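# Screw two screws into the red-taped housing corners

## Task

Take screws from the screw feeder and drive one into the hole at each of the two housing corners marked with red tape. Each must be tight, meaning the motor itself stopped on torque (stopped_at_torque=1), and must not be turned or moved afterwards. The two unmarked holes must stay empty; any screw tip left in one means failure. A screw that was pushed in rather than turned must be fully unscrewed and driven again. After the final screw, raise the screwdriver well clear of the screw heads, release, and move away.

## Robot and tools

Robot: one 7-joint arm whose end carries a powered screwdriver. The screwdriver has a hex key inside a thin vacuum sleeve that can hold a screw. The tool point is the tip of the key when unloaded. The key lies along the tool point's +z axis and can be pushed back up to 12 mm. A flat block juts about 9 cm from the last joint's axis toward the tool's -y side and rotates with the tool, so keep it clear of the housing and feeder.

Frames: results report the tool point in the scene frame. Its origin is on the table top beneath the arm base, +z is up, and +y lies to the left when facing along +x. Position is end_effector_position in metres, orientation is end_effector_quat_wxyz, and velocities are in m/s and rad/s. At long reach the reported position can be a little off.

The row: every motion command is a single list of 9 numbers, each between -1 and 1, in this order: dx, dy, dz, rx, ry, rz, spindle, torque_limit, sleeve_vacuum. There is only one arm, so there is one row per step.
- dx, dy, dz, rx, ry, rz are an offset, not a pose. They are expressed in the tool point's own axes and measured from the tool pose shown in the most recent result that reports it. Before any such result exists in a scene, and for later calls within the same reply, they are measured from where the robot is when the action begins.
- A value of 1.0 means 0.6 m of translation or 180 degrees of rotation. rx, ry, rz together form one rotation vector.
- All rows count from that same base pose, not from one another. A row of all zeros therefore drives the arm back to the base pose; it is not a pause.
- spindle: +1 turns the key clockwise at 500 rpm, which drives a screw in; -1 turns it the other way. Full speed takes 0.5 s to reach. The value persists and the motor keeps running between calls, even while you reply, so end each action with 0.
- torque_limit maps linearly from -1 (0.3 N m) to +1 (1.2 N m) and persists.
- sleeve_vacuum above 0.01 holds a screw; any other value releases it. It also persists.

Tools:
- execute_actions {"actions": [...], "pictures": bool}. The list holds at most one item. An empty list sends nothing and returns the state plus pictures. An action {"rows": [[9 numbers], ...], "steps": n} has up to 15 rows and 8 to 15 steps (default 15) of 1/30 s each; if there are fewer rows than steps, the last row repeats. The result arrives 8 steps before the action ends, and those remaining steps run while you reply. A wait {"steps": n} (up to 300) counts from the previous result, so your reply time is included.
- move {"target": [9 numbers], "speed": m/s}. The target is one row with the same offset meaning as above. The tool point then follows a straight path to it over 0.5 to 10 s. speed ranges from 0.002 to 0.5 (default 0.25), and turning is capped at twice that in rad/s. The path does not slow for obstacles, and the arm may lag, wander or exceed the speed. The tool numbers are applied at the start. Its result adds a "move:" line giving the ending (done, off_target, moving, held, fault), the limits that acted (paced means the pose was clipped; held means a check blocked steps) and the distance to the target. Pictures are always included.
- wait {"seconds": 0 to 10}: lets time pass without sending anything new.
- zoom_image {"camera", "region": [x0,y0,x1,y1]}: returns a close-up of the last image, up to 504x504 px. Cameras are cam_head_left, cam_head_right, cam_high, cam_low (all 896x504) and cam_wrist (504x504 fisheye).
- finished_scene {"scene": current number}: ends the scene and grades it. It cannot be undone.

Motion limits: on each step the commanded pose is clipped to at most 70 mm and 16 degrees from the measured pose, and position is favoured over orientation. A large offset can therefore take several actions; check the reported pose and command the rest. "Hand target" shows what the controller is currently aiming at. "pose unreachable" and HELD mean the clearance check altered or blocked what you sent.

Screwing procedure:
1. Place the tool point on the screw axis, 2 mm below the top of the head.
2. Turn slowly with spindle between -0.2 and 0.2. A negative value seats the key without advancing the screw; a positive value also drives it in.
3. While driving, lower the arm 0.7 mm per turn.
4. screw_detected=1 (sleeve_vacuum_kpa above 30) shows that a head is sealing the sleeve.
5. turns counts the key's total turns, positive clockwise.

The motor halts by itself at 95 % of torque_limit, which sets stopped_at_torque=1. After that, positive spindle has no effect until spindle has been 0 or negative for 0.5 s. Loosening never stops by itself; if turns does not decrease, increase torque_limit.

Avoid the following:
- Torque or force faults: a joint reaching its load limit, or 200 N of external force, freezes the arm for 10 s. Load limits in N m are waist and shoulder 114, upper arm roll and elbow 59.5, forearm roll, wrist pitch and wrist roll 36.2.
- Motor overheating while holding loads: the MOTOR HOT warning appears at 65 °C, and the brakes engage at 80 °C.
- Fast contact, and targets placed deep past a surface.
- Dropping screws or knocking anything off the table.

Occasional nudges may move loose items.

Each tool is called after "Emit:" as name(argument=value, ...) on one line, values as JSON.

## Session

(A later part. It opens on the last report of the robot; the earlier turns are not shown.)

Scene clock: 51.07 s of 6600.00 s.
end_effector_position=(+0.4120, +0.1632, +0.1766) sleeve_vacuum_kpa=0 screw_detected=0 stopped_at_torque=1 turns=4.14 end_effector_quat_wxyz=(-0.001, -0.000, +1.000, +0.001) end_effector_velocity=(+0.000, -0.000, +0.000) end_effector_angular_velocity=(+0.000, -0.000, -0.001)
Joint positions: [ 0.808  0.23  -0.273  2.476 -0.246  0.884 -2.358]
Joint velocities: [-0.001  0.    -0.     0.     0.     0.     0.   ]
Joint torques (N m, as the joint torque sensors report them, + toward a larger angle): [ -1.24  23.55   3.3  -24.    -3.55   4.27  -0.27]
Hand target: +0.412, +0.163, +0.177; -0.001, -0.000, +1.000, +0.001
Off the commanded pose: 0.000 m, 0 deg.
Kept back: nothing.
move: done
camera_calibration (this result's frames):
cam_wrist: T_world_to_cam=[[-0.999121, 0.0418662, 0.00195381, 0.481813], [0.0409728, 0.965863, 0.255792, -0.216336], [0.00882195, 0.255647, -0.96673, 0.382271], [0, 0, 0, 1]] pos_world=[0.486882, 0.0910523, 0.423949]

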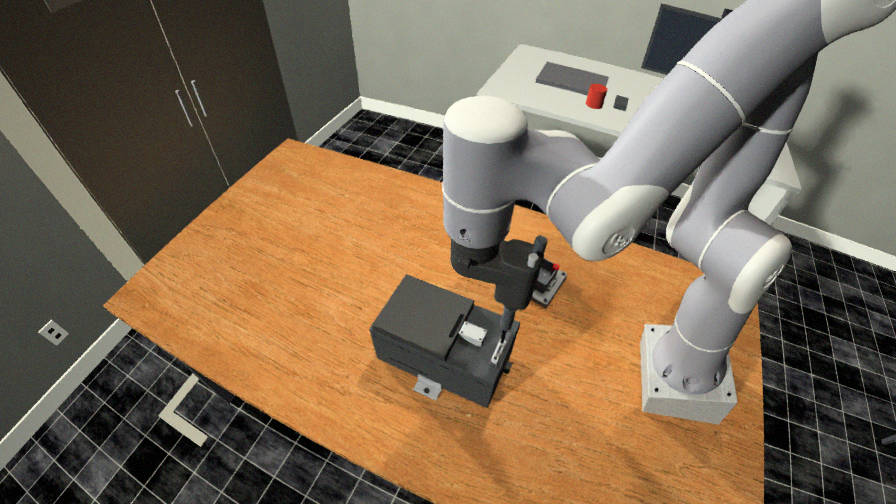

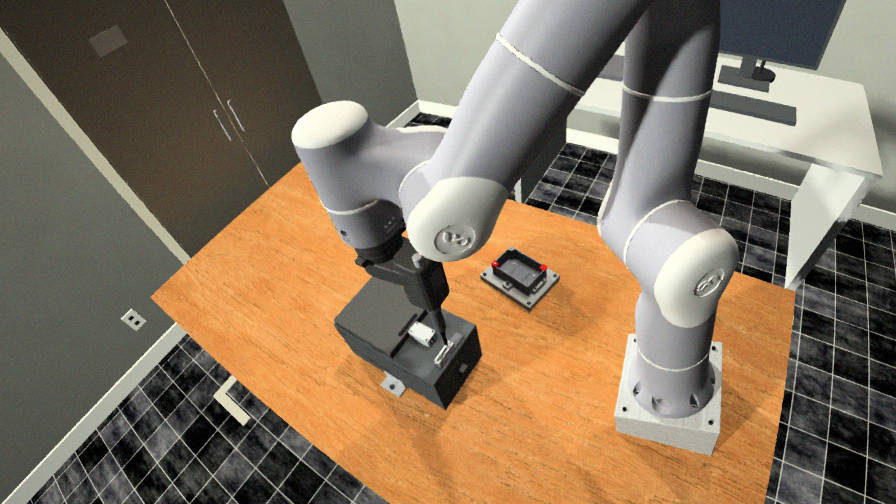

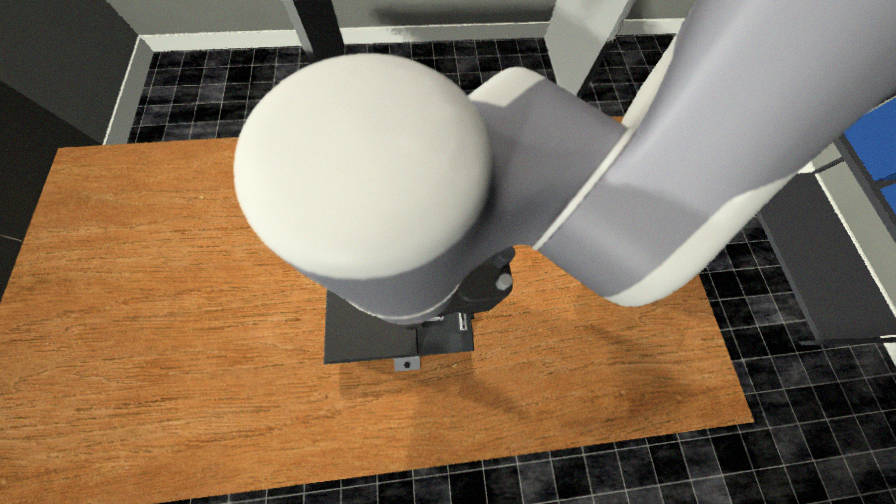

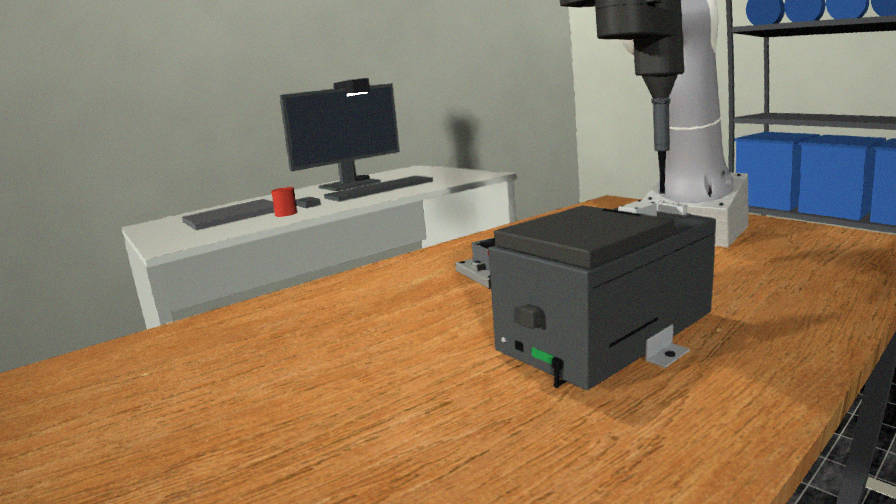

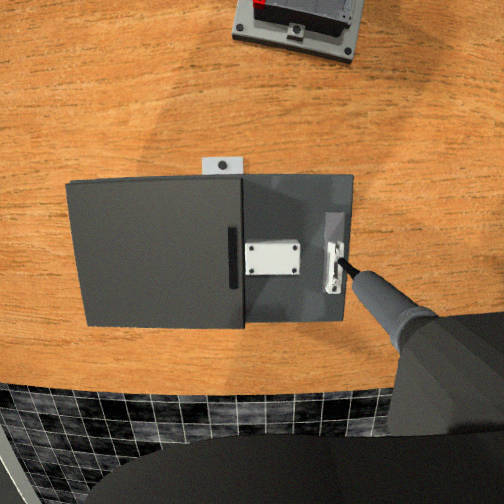

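Emit:
move(target=[0,-0.0016,0.0125,0,0,0,0,0,0], speed=0.02)

Emit:
move(target=[0,-0.0002,0.0092,0,0,0,-0.15,0,1], speed=0.003)

Emit:
move(target=[0,0,-0.07,0,0,0,0,0,1], speed=0.05)

Emit:
zoom_image(camera="cam_low", region=[620, 140, 700, 220])

Scene clock: 52.13 s of 6600.00 s.
end_effector_position=(+0.4120, +0.1623, +0.1692) sleeve_vacuum_kpa=0 screw_detected=0 stopped_at_torque=1 turns=4.14 end_effector_quat_wxyz=(-0.001, -0.000, +1.000, +0.001) end_effector_velocity=(+0.000, +0.000, +0.000) end_effector_angular_velocity=(+0.000, -0.000, -0.001)
Joint positions: [ 0.807  0.211 -0.279  2.485 -0.246  0.912 -2.361]
Joint velocities: [-0.     0.    -0.    -0.    -0.     0.001  0.001]
Joint torques (N m, as the joint torque sensors report them, + toward a larger angle): [ -1.06  23.61   2.49 -22.98  -2.61   4.15  -0.19]
Hand target: +0.412, +0.162, +0.169; -0.001, -0.000, +1.000, +0.001
Off the commanded pose: 0.000 m, 0 deg.
Kept back: nothing.
move: done
camera_calibration (this result's frames):
cam_wrist: T_world_to_cam=[[-0.999132, 0.0416167, 0.00180415, 0.48195], [0.0406933, 0.965874, 0.255796, -0.213526], [0.0089028, 0.255647, -0.966729, 0.375275], [0, 0, 0, 1]] pos_world=[0.48688, 0.0902443, 0.416539]

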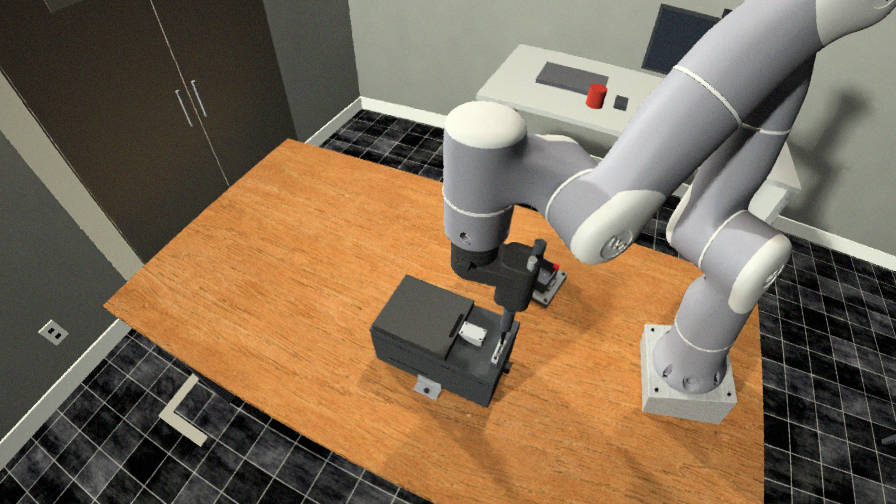

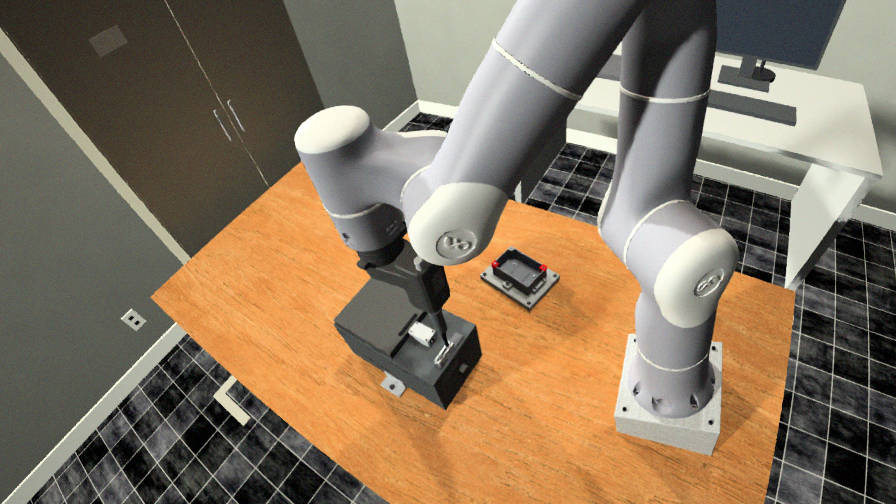

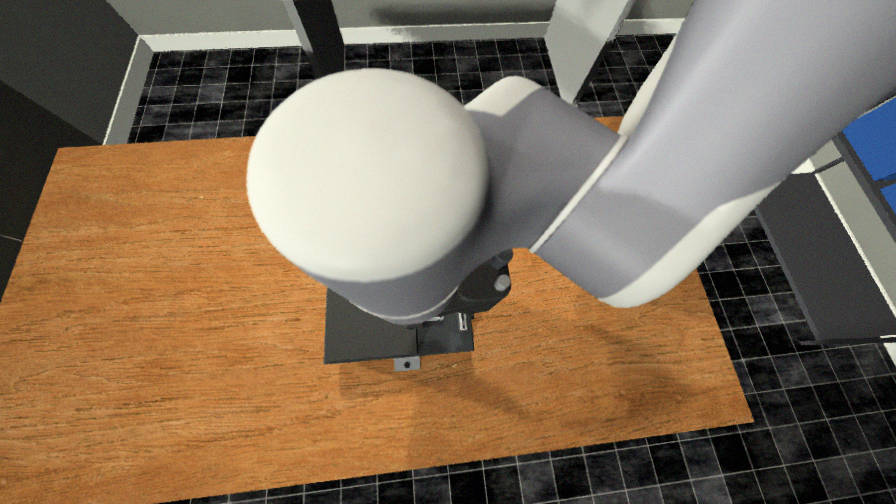

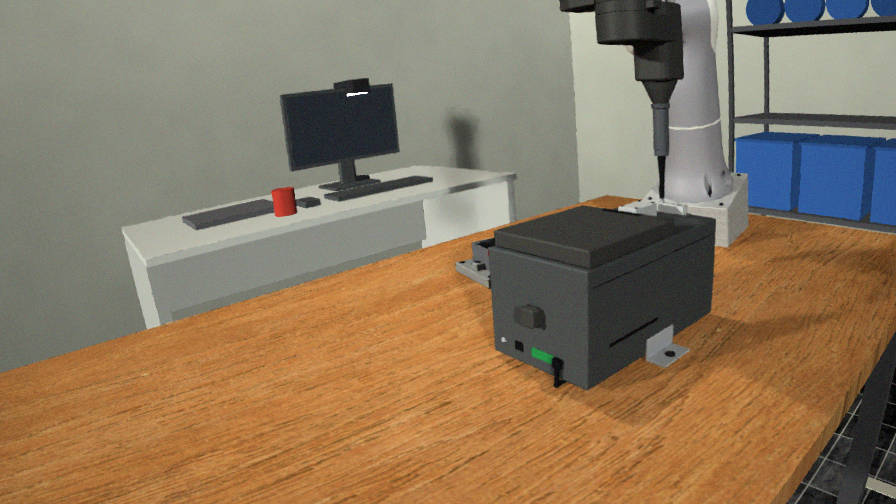

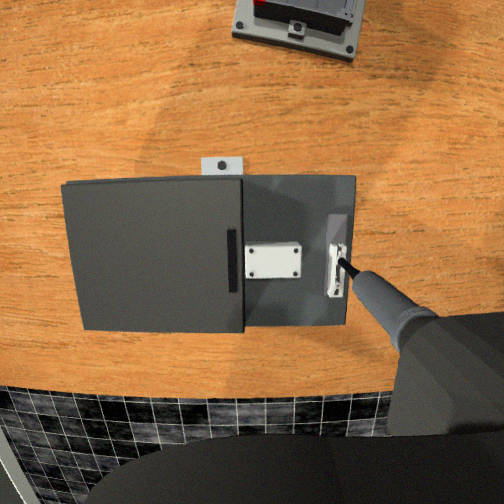

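Scene clock: 54.20 s of 6600.00 s.
end_effector_position=(+0.4123, +0.1625, +0.1639) sleeve_vacuum_kpa=40 screw_detected=1 stopped_at_torque=1 turns=1.58 end_effector_quat_wxyz=(-0.001, -0.000, +1.000, +0.001) end_effector_velocity=(-0.000, -0.000, -0.000) end_effector_angular_velocity=(-0.000, +0.000, -0.001)
Joint positions: [ 0.807  0.197 -0.282  2.489 -0.246  0.933 -2.362]
Joint velocities: [ 0. -0. -0. -0.  0. -0.  0.]
Joint torques (N m, as the joint torque sensors report them, + toward a larger angle): [ -0.69  22.34   2.35 -21.14  -2.06   4.01  -0.32]
Hand target: +0.412, +0.162, +0.164; -0.001, -0.000, +1.000, +0.001
Off the commanded pose: 0.000 m, 0 deg.
Kept back: nothing.
move: done
camera_calibration (this result's frames):
cam_wrist: T_world_to_cam=[[-0.999152, 0.0411486, 0.00108115, 0.482463], [0.040053, 0.965821, 0.256098, -0.212131], [0.00949388, 0.255924, -0.96665, 0.36985], [0, 0, 0, 1]] pos_world=[0.487039, 0.0903747, 0.41132]

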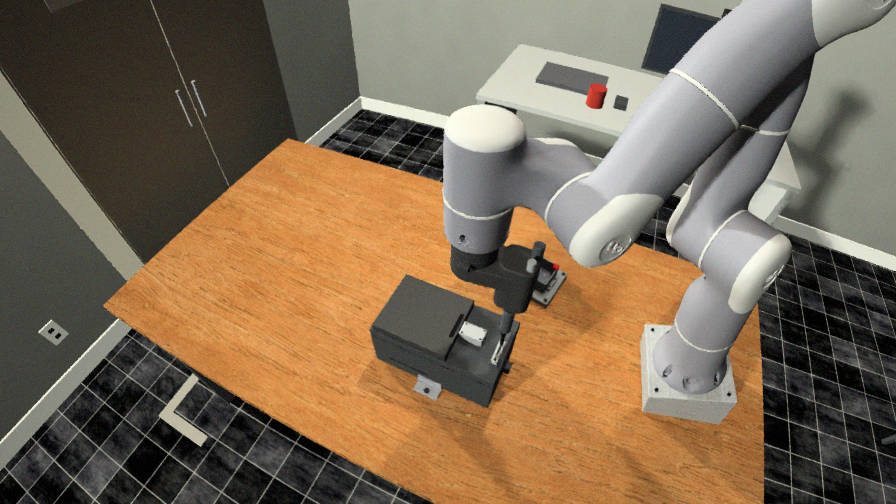

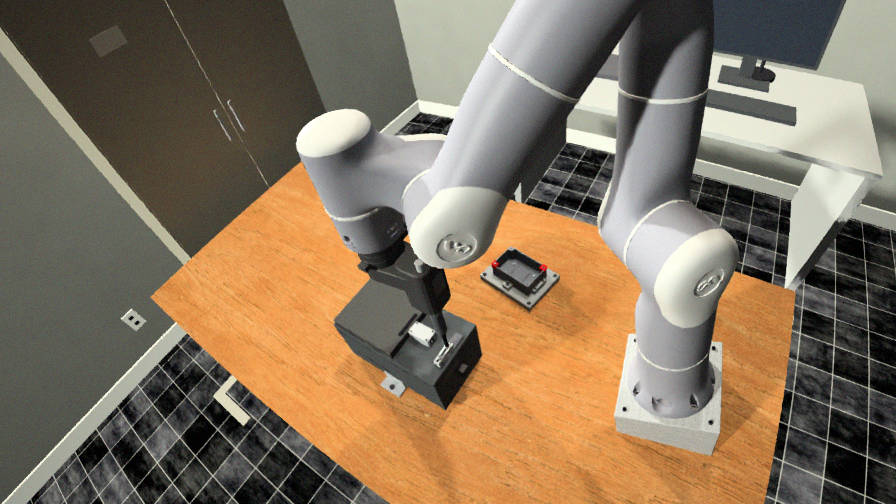

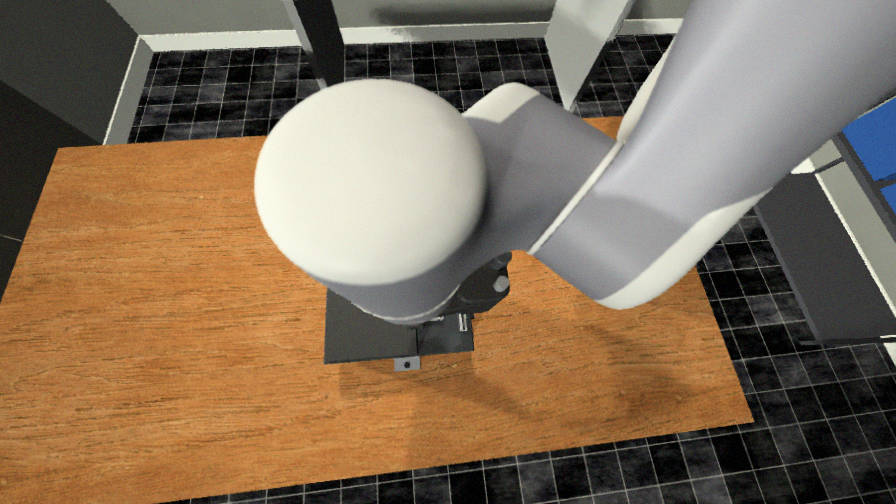

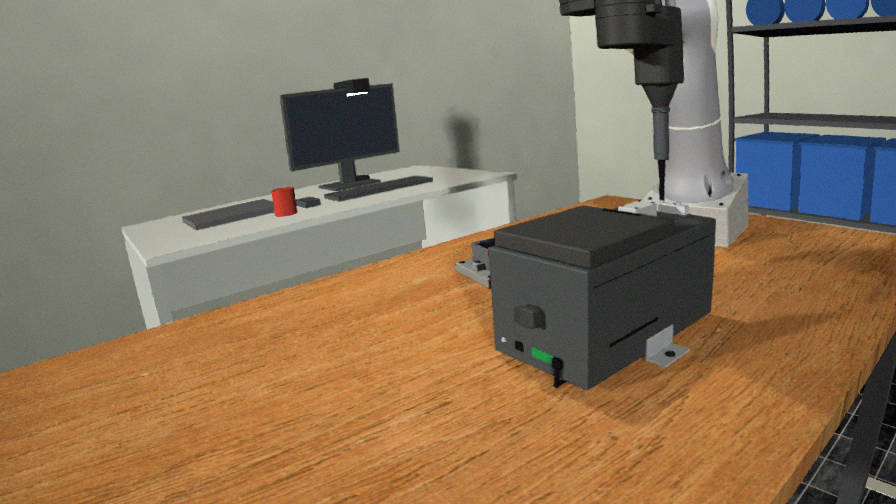

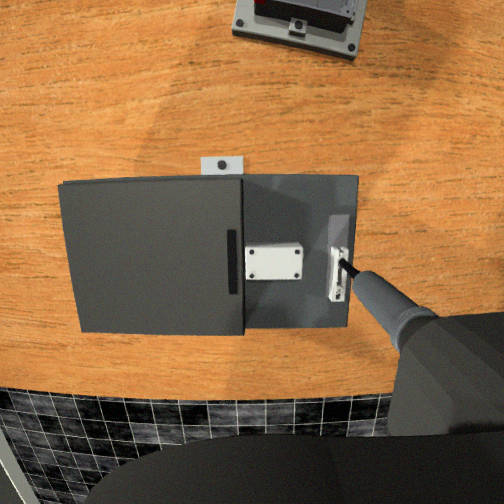

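Scene clock: 55.53 s of 6600.00 s.
end_effector_position=(+0.4125, +0.1623, +0.2059) sleeve_vacuum_kpa=40 screw_detected=1 stopped_at_torque=1 turns=1.29 end_effector_quat_wxyz=(-0.000, -0.001, +1.000, +0.001) end_effector_velocity=(-0.000, +0.000, -0.000) end_effector_angular_velocity=(-0.000, +0.001, +0.000)
Joint positions: [ 0.809  0.303 -0.253  2.444 -0.246  0.778 -2.355]
Joint velocities: [ 0.001 -0.     0.     0.    -0.    -0.001  0.001]
Joint torques (N m, as the joint torque sensors report them, + toward a larger angle): [ -0.4   23.01   4.58 -26.2   -2.79   3.76   0.31]
Hand target: +0.412, +0.162, +0.206; -0.000, -0.000, +1.000, +0.001
Off the commanded pose: 0.000 m, 0 deg.
Kept back: nothing.
move: done
camera_calibration (this result's frames):
cam_wrist: T_world_to_cam=[[-0.999168, 0.0407789, 0.000675797, 0.48279], [0.0395946, 0.96591, 0.255831, -0.222483], [0.00977975, 0.255645, -0.966721, 0.410437], [0, 0, 0, 1]] pos_world=[0.487184, 0.090285, 0.45337]

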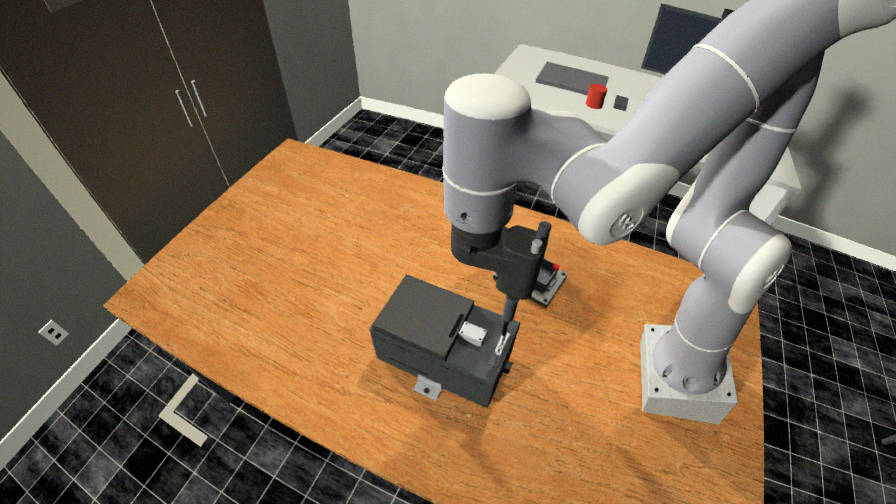

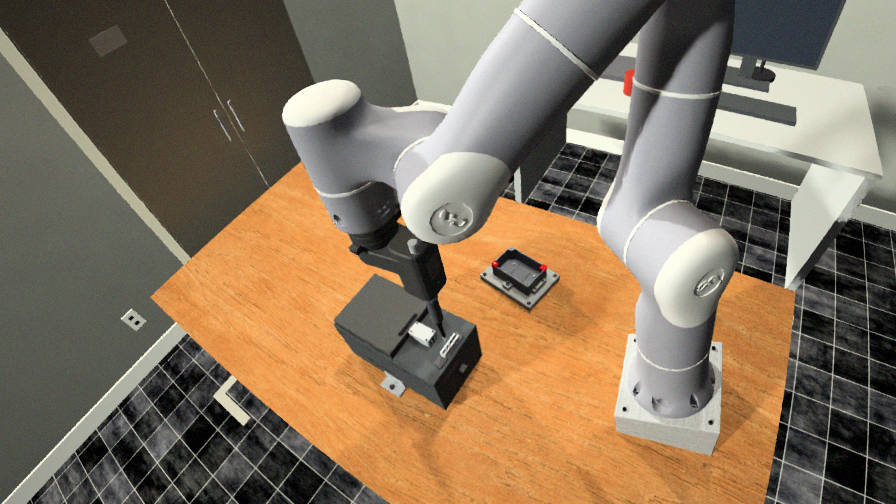

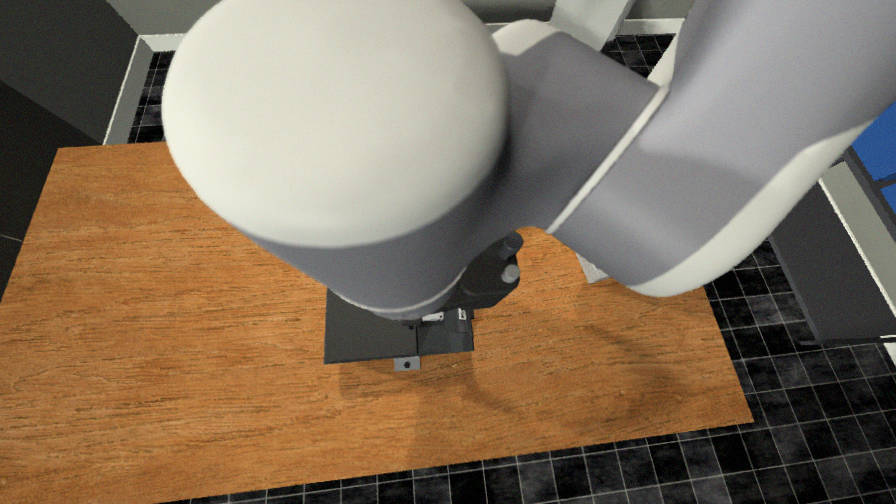

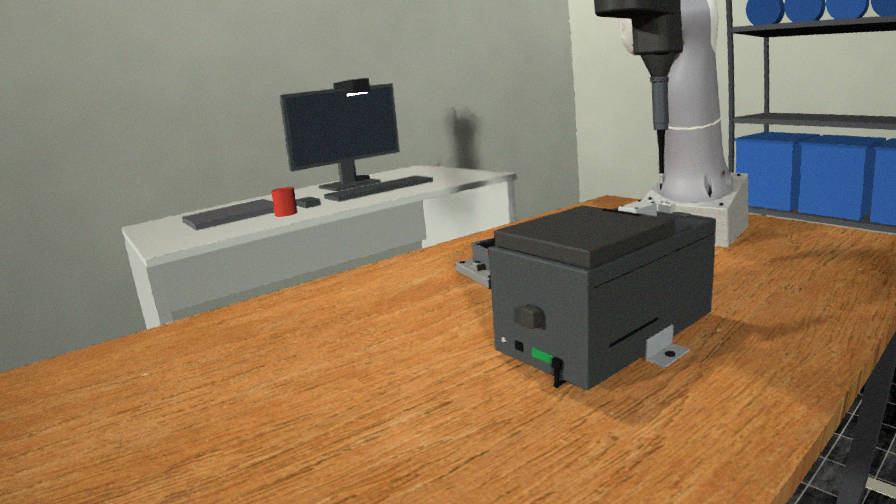

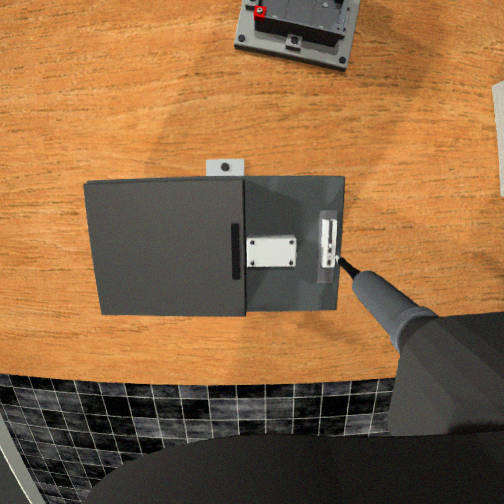

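Region (620, 140, 700, 220) of cam_low's 896x504 image, scaled by 6.300, with more detail than that image has.

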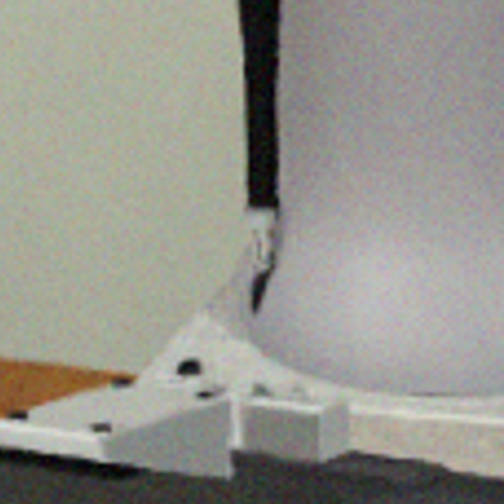

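Emit:
move(target=[0.0775,-0.564,0.11,0,0,0.5,0,0,1], speed=0.3)

Emit:
move(target=[0,0,0.067,0,0,0,0,0,1], speed=0.08)

Emit:
zoom_image(camera="cam_wrist", region=[300, 220, 380, 300])

Scene clock: 58.90 s of 6600.00 s.
end_effector_position=(+0.3666, -0.1765, +0.1399) sleeve_vacuum_kpa=40 screw_detected=1 stopped_at_torque=1 turns=1.29 end_effector_quat_wxyz=(+0.000, +0.707, +0.708, -0.000) end_effector_velocity=(-0.000, -0.000, -0.000) end_effector_angular_velocity=(+0.001, +0.000, -0.001)
Joint positions: [ 0.174  0.256 -0.768  2.649 -0.053  1.073 -2.048]
Joint velocities: [ 0.002 -0.    -0.003 -0.     0.    -0.    -0.   ]
Joint torques (N m, as the joint torque sensors report them, + toward a larger angle): [ -5.83  15.73  -0.43 -20.84  -1.34   3.98  -0.23]
Hand target: +0.367, -0.176, +0.140; +0.000, +0.707, +0.708, +0.000
Off the commanded pose: 0.001 m, 0 deg.
Kept back: nothing.
move: done
camera_calibration (this result's frames):
cam_wrist: T_world_to_cam=[[0.0402365, 0.99919, -0.000141937, 0.238997], [0.966411, -0.0388804, 0.254042, -0.393383], [0.253831, -0.0103589, -0.967193, 0.297277], [0, 0, 0, 1]] pos_world=[0.295095, -0.251019, 0.387494]

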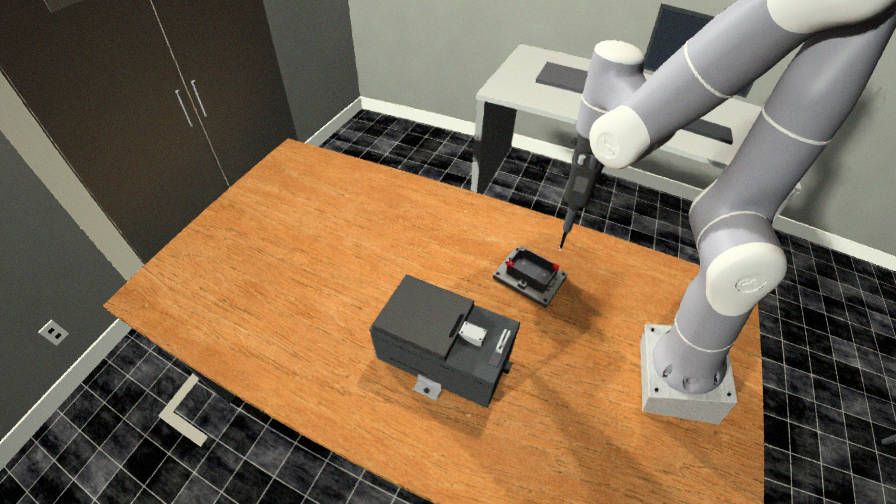

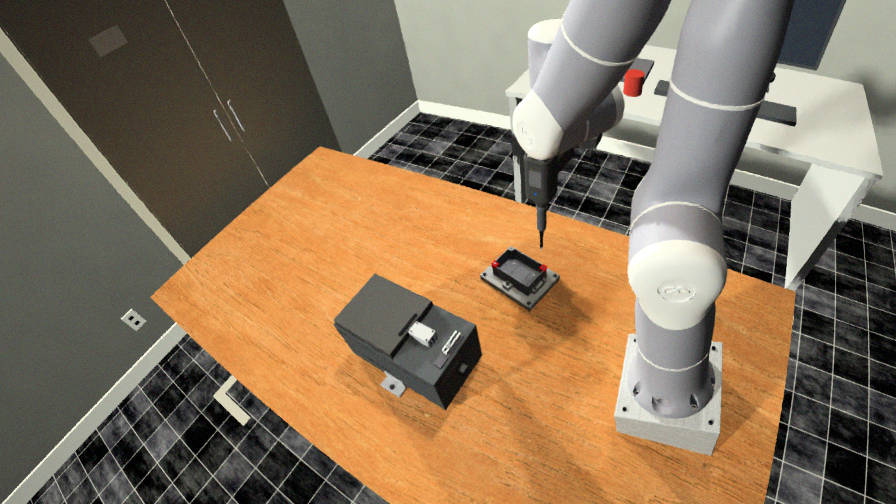

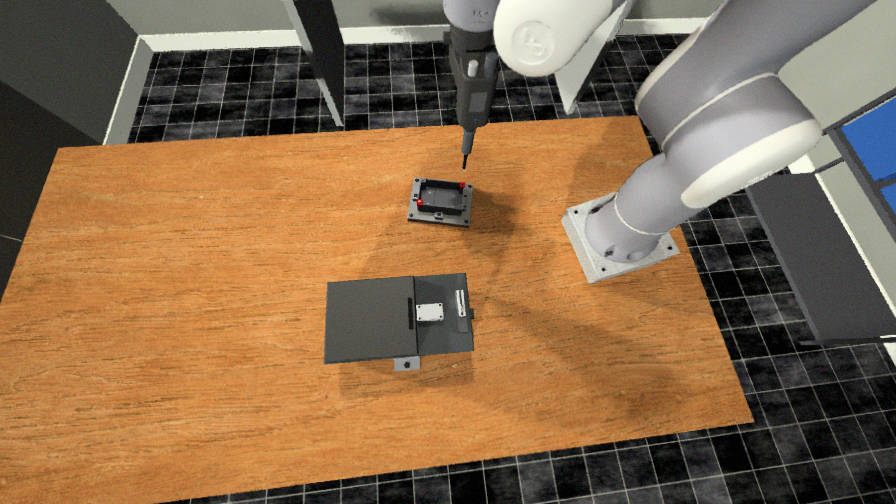

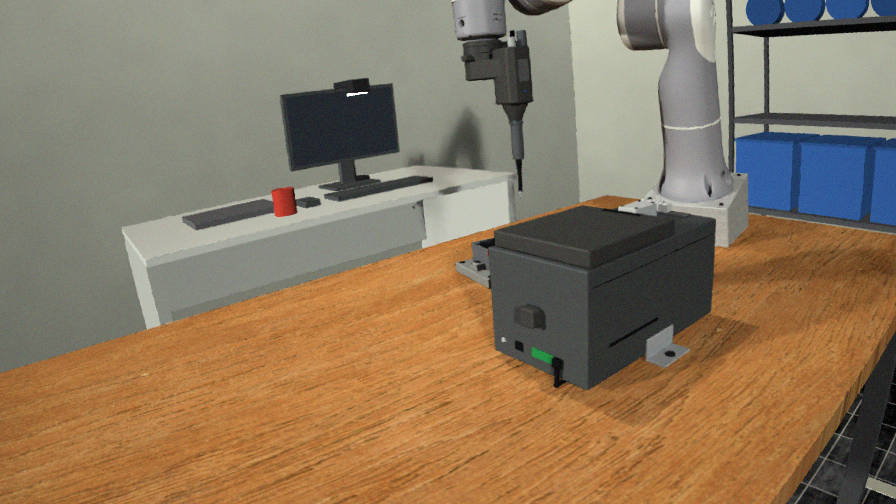

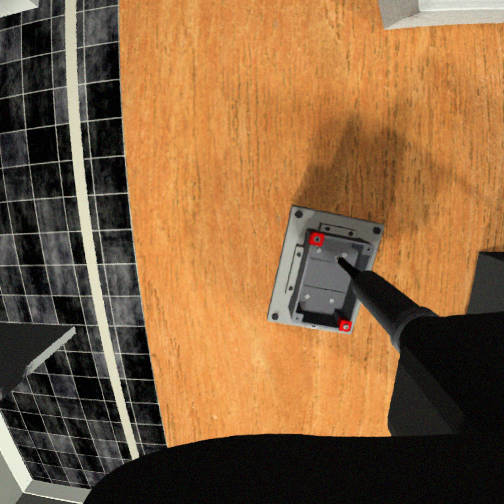

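Scene clock: 59.80 s of 6600.00 s.
end_effector_position=(+0.3664, -0.1763, +0.0995) sleeve_vacuum_kpa=40 screw_detected=1 stopped_at_torque=1 turns=1.29 end_effector_quat_wxyz=(-0.000, +0.706, +0.708, -0.000) end_effector_velocity=(+0.000, -0.001, -0.000) end_effector_angular_velocity=(+0.004, -0.001, +0.001)
Joint positions: [ 0.403  0.05  -0.963  2.607  0.279  1.178 -2.312]
Joint velocities: [ 0.008 -0.009 -0.011 -0.01   0.024 -0.008 -0.026]
Joint torques (N m, as the joint torque sensors report them, + toward a larger angle): [ -4.88  15.76  -3.06 -15.5   -1.77   3.91   0.05]
Hand target: +0.366, -0.176, +0.099; -0.000, +0.707, +0.708, +0.000
Off the commanded pose: 0.000 m, 0 deg.
Kept back: nothing.
move: done
camera_calibration (this result's frames):
cam_wrist: T_world_to_cam=[[0.0400493, 0.999198, 0.0000774942, 0.238846], [0.966548, -0.0387603, 0.253541, -0.38289], [0.253341, -0.0100792, -0.967325, 0.258523], [0, 0, 0, 1]] pos_world=[0.295022, -0.250889, 0.347136]

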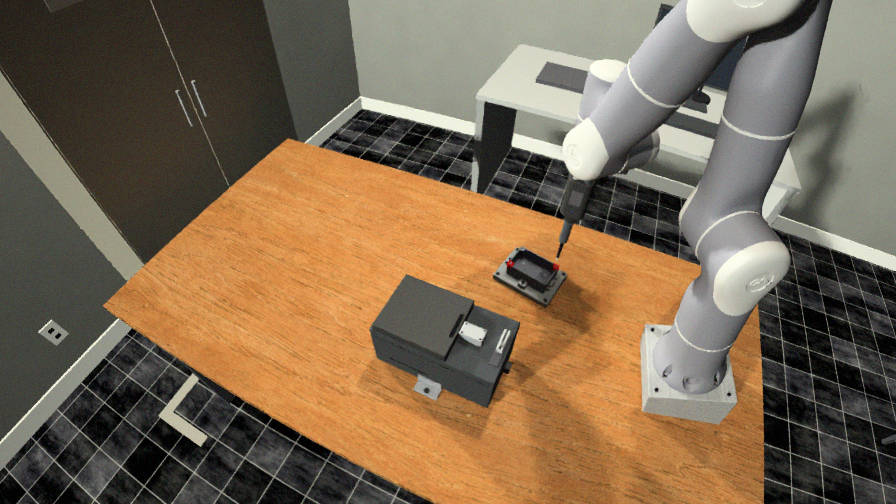

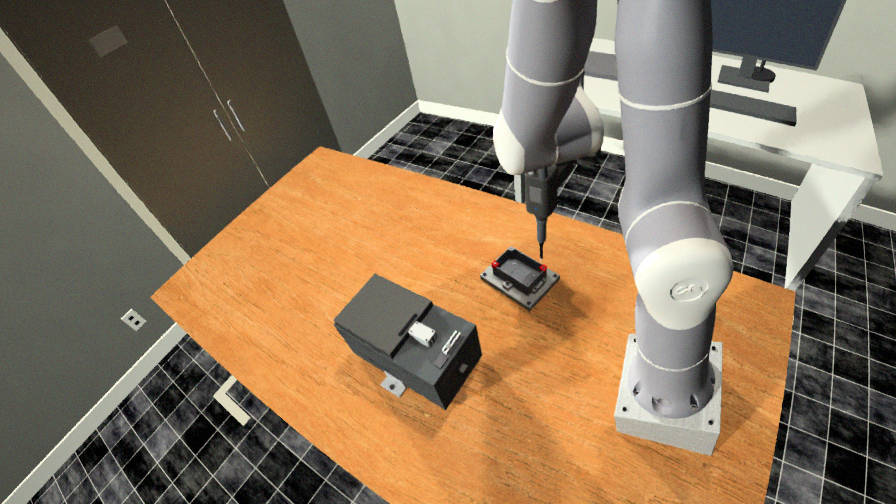

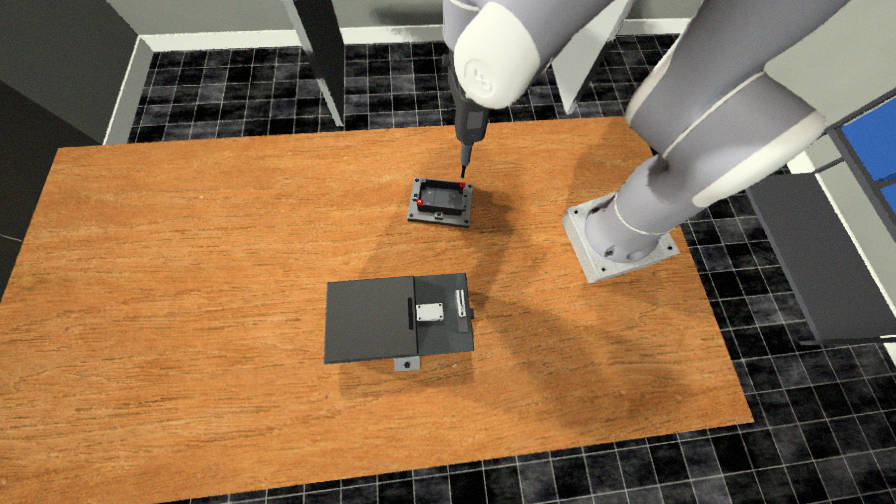

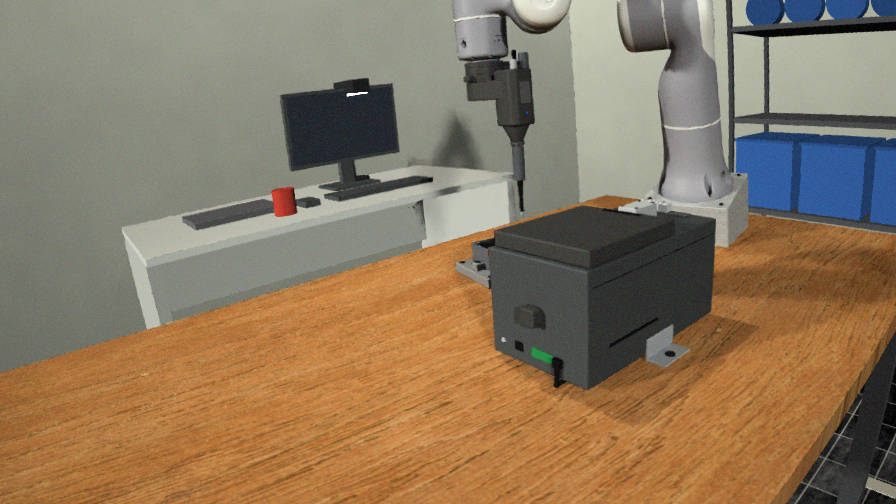

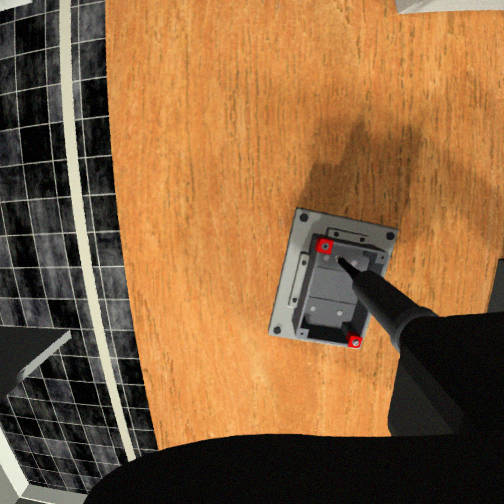

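Region (300, 220, 380, 300) of cam_wrist's 504x504 image, scaled by 6.300, with more detail than that image has.

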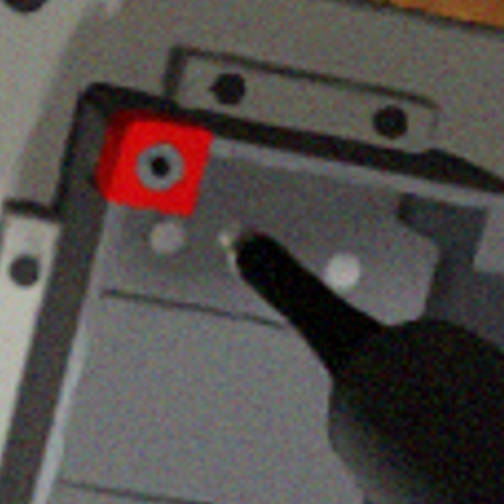

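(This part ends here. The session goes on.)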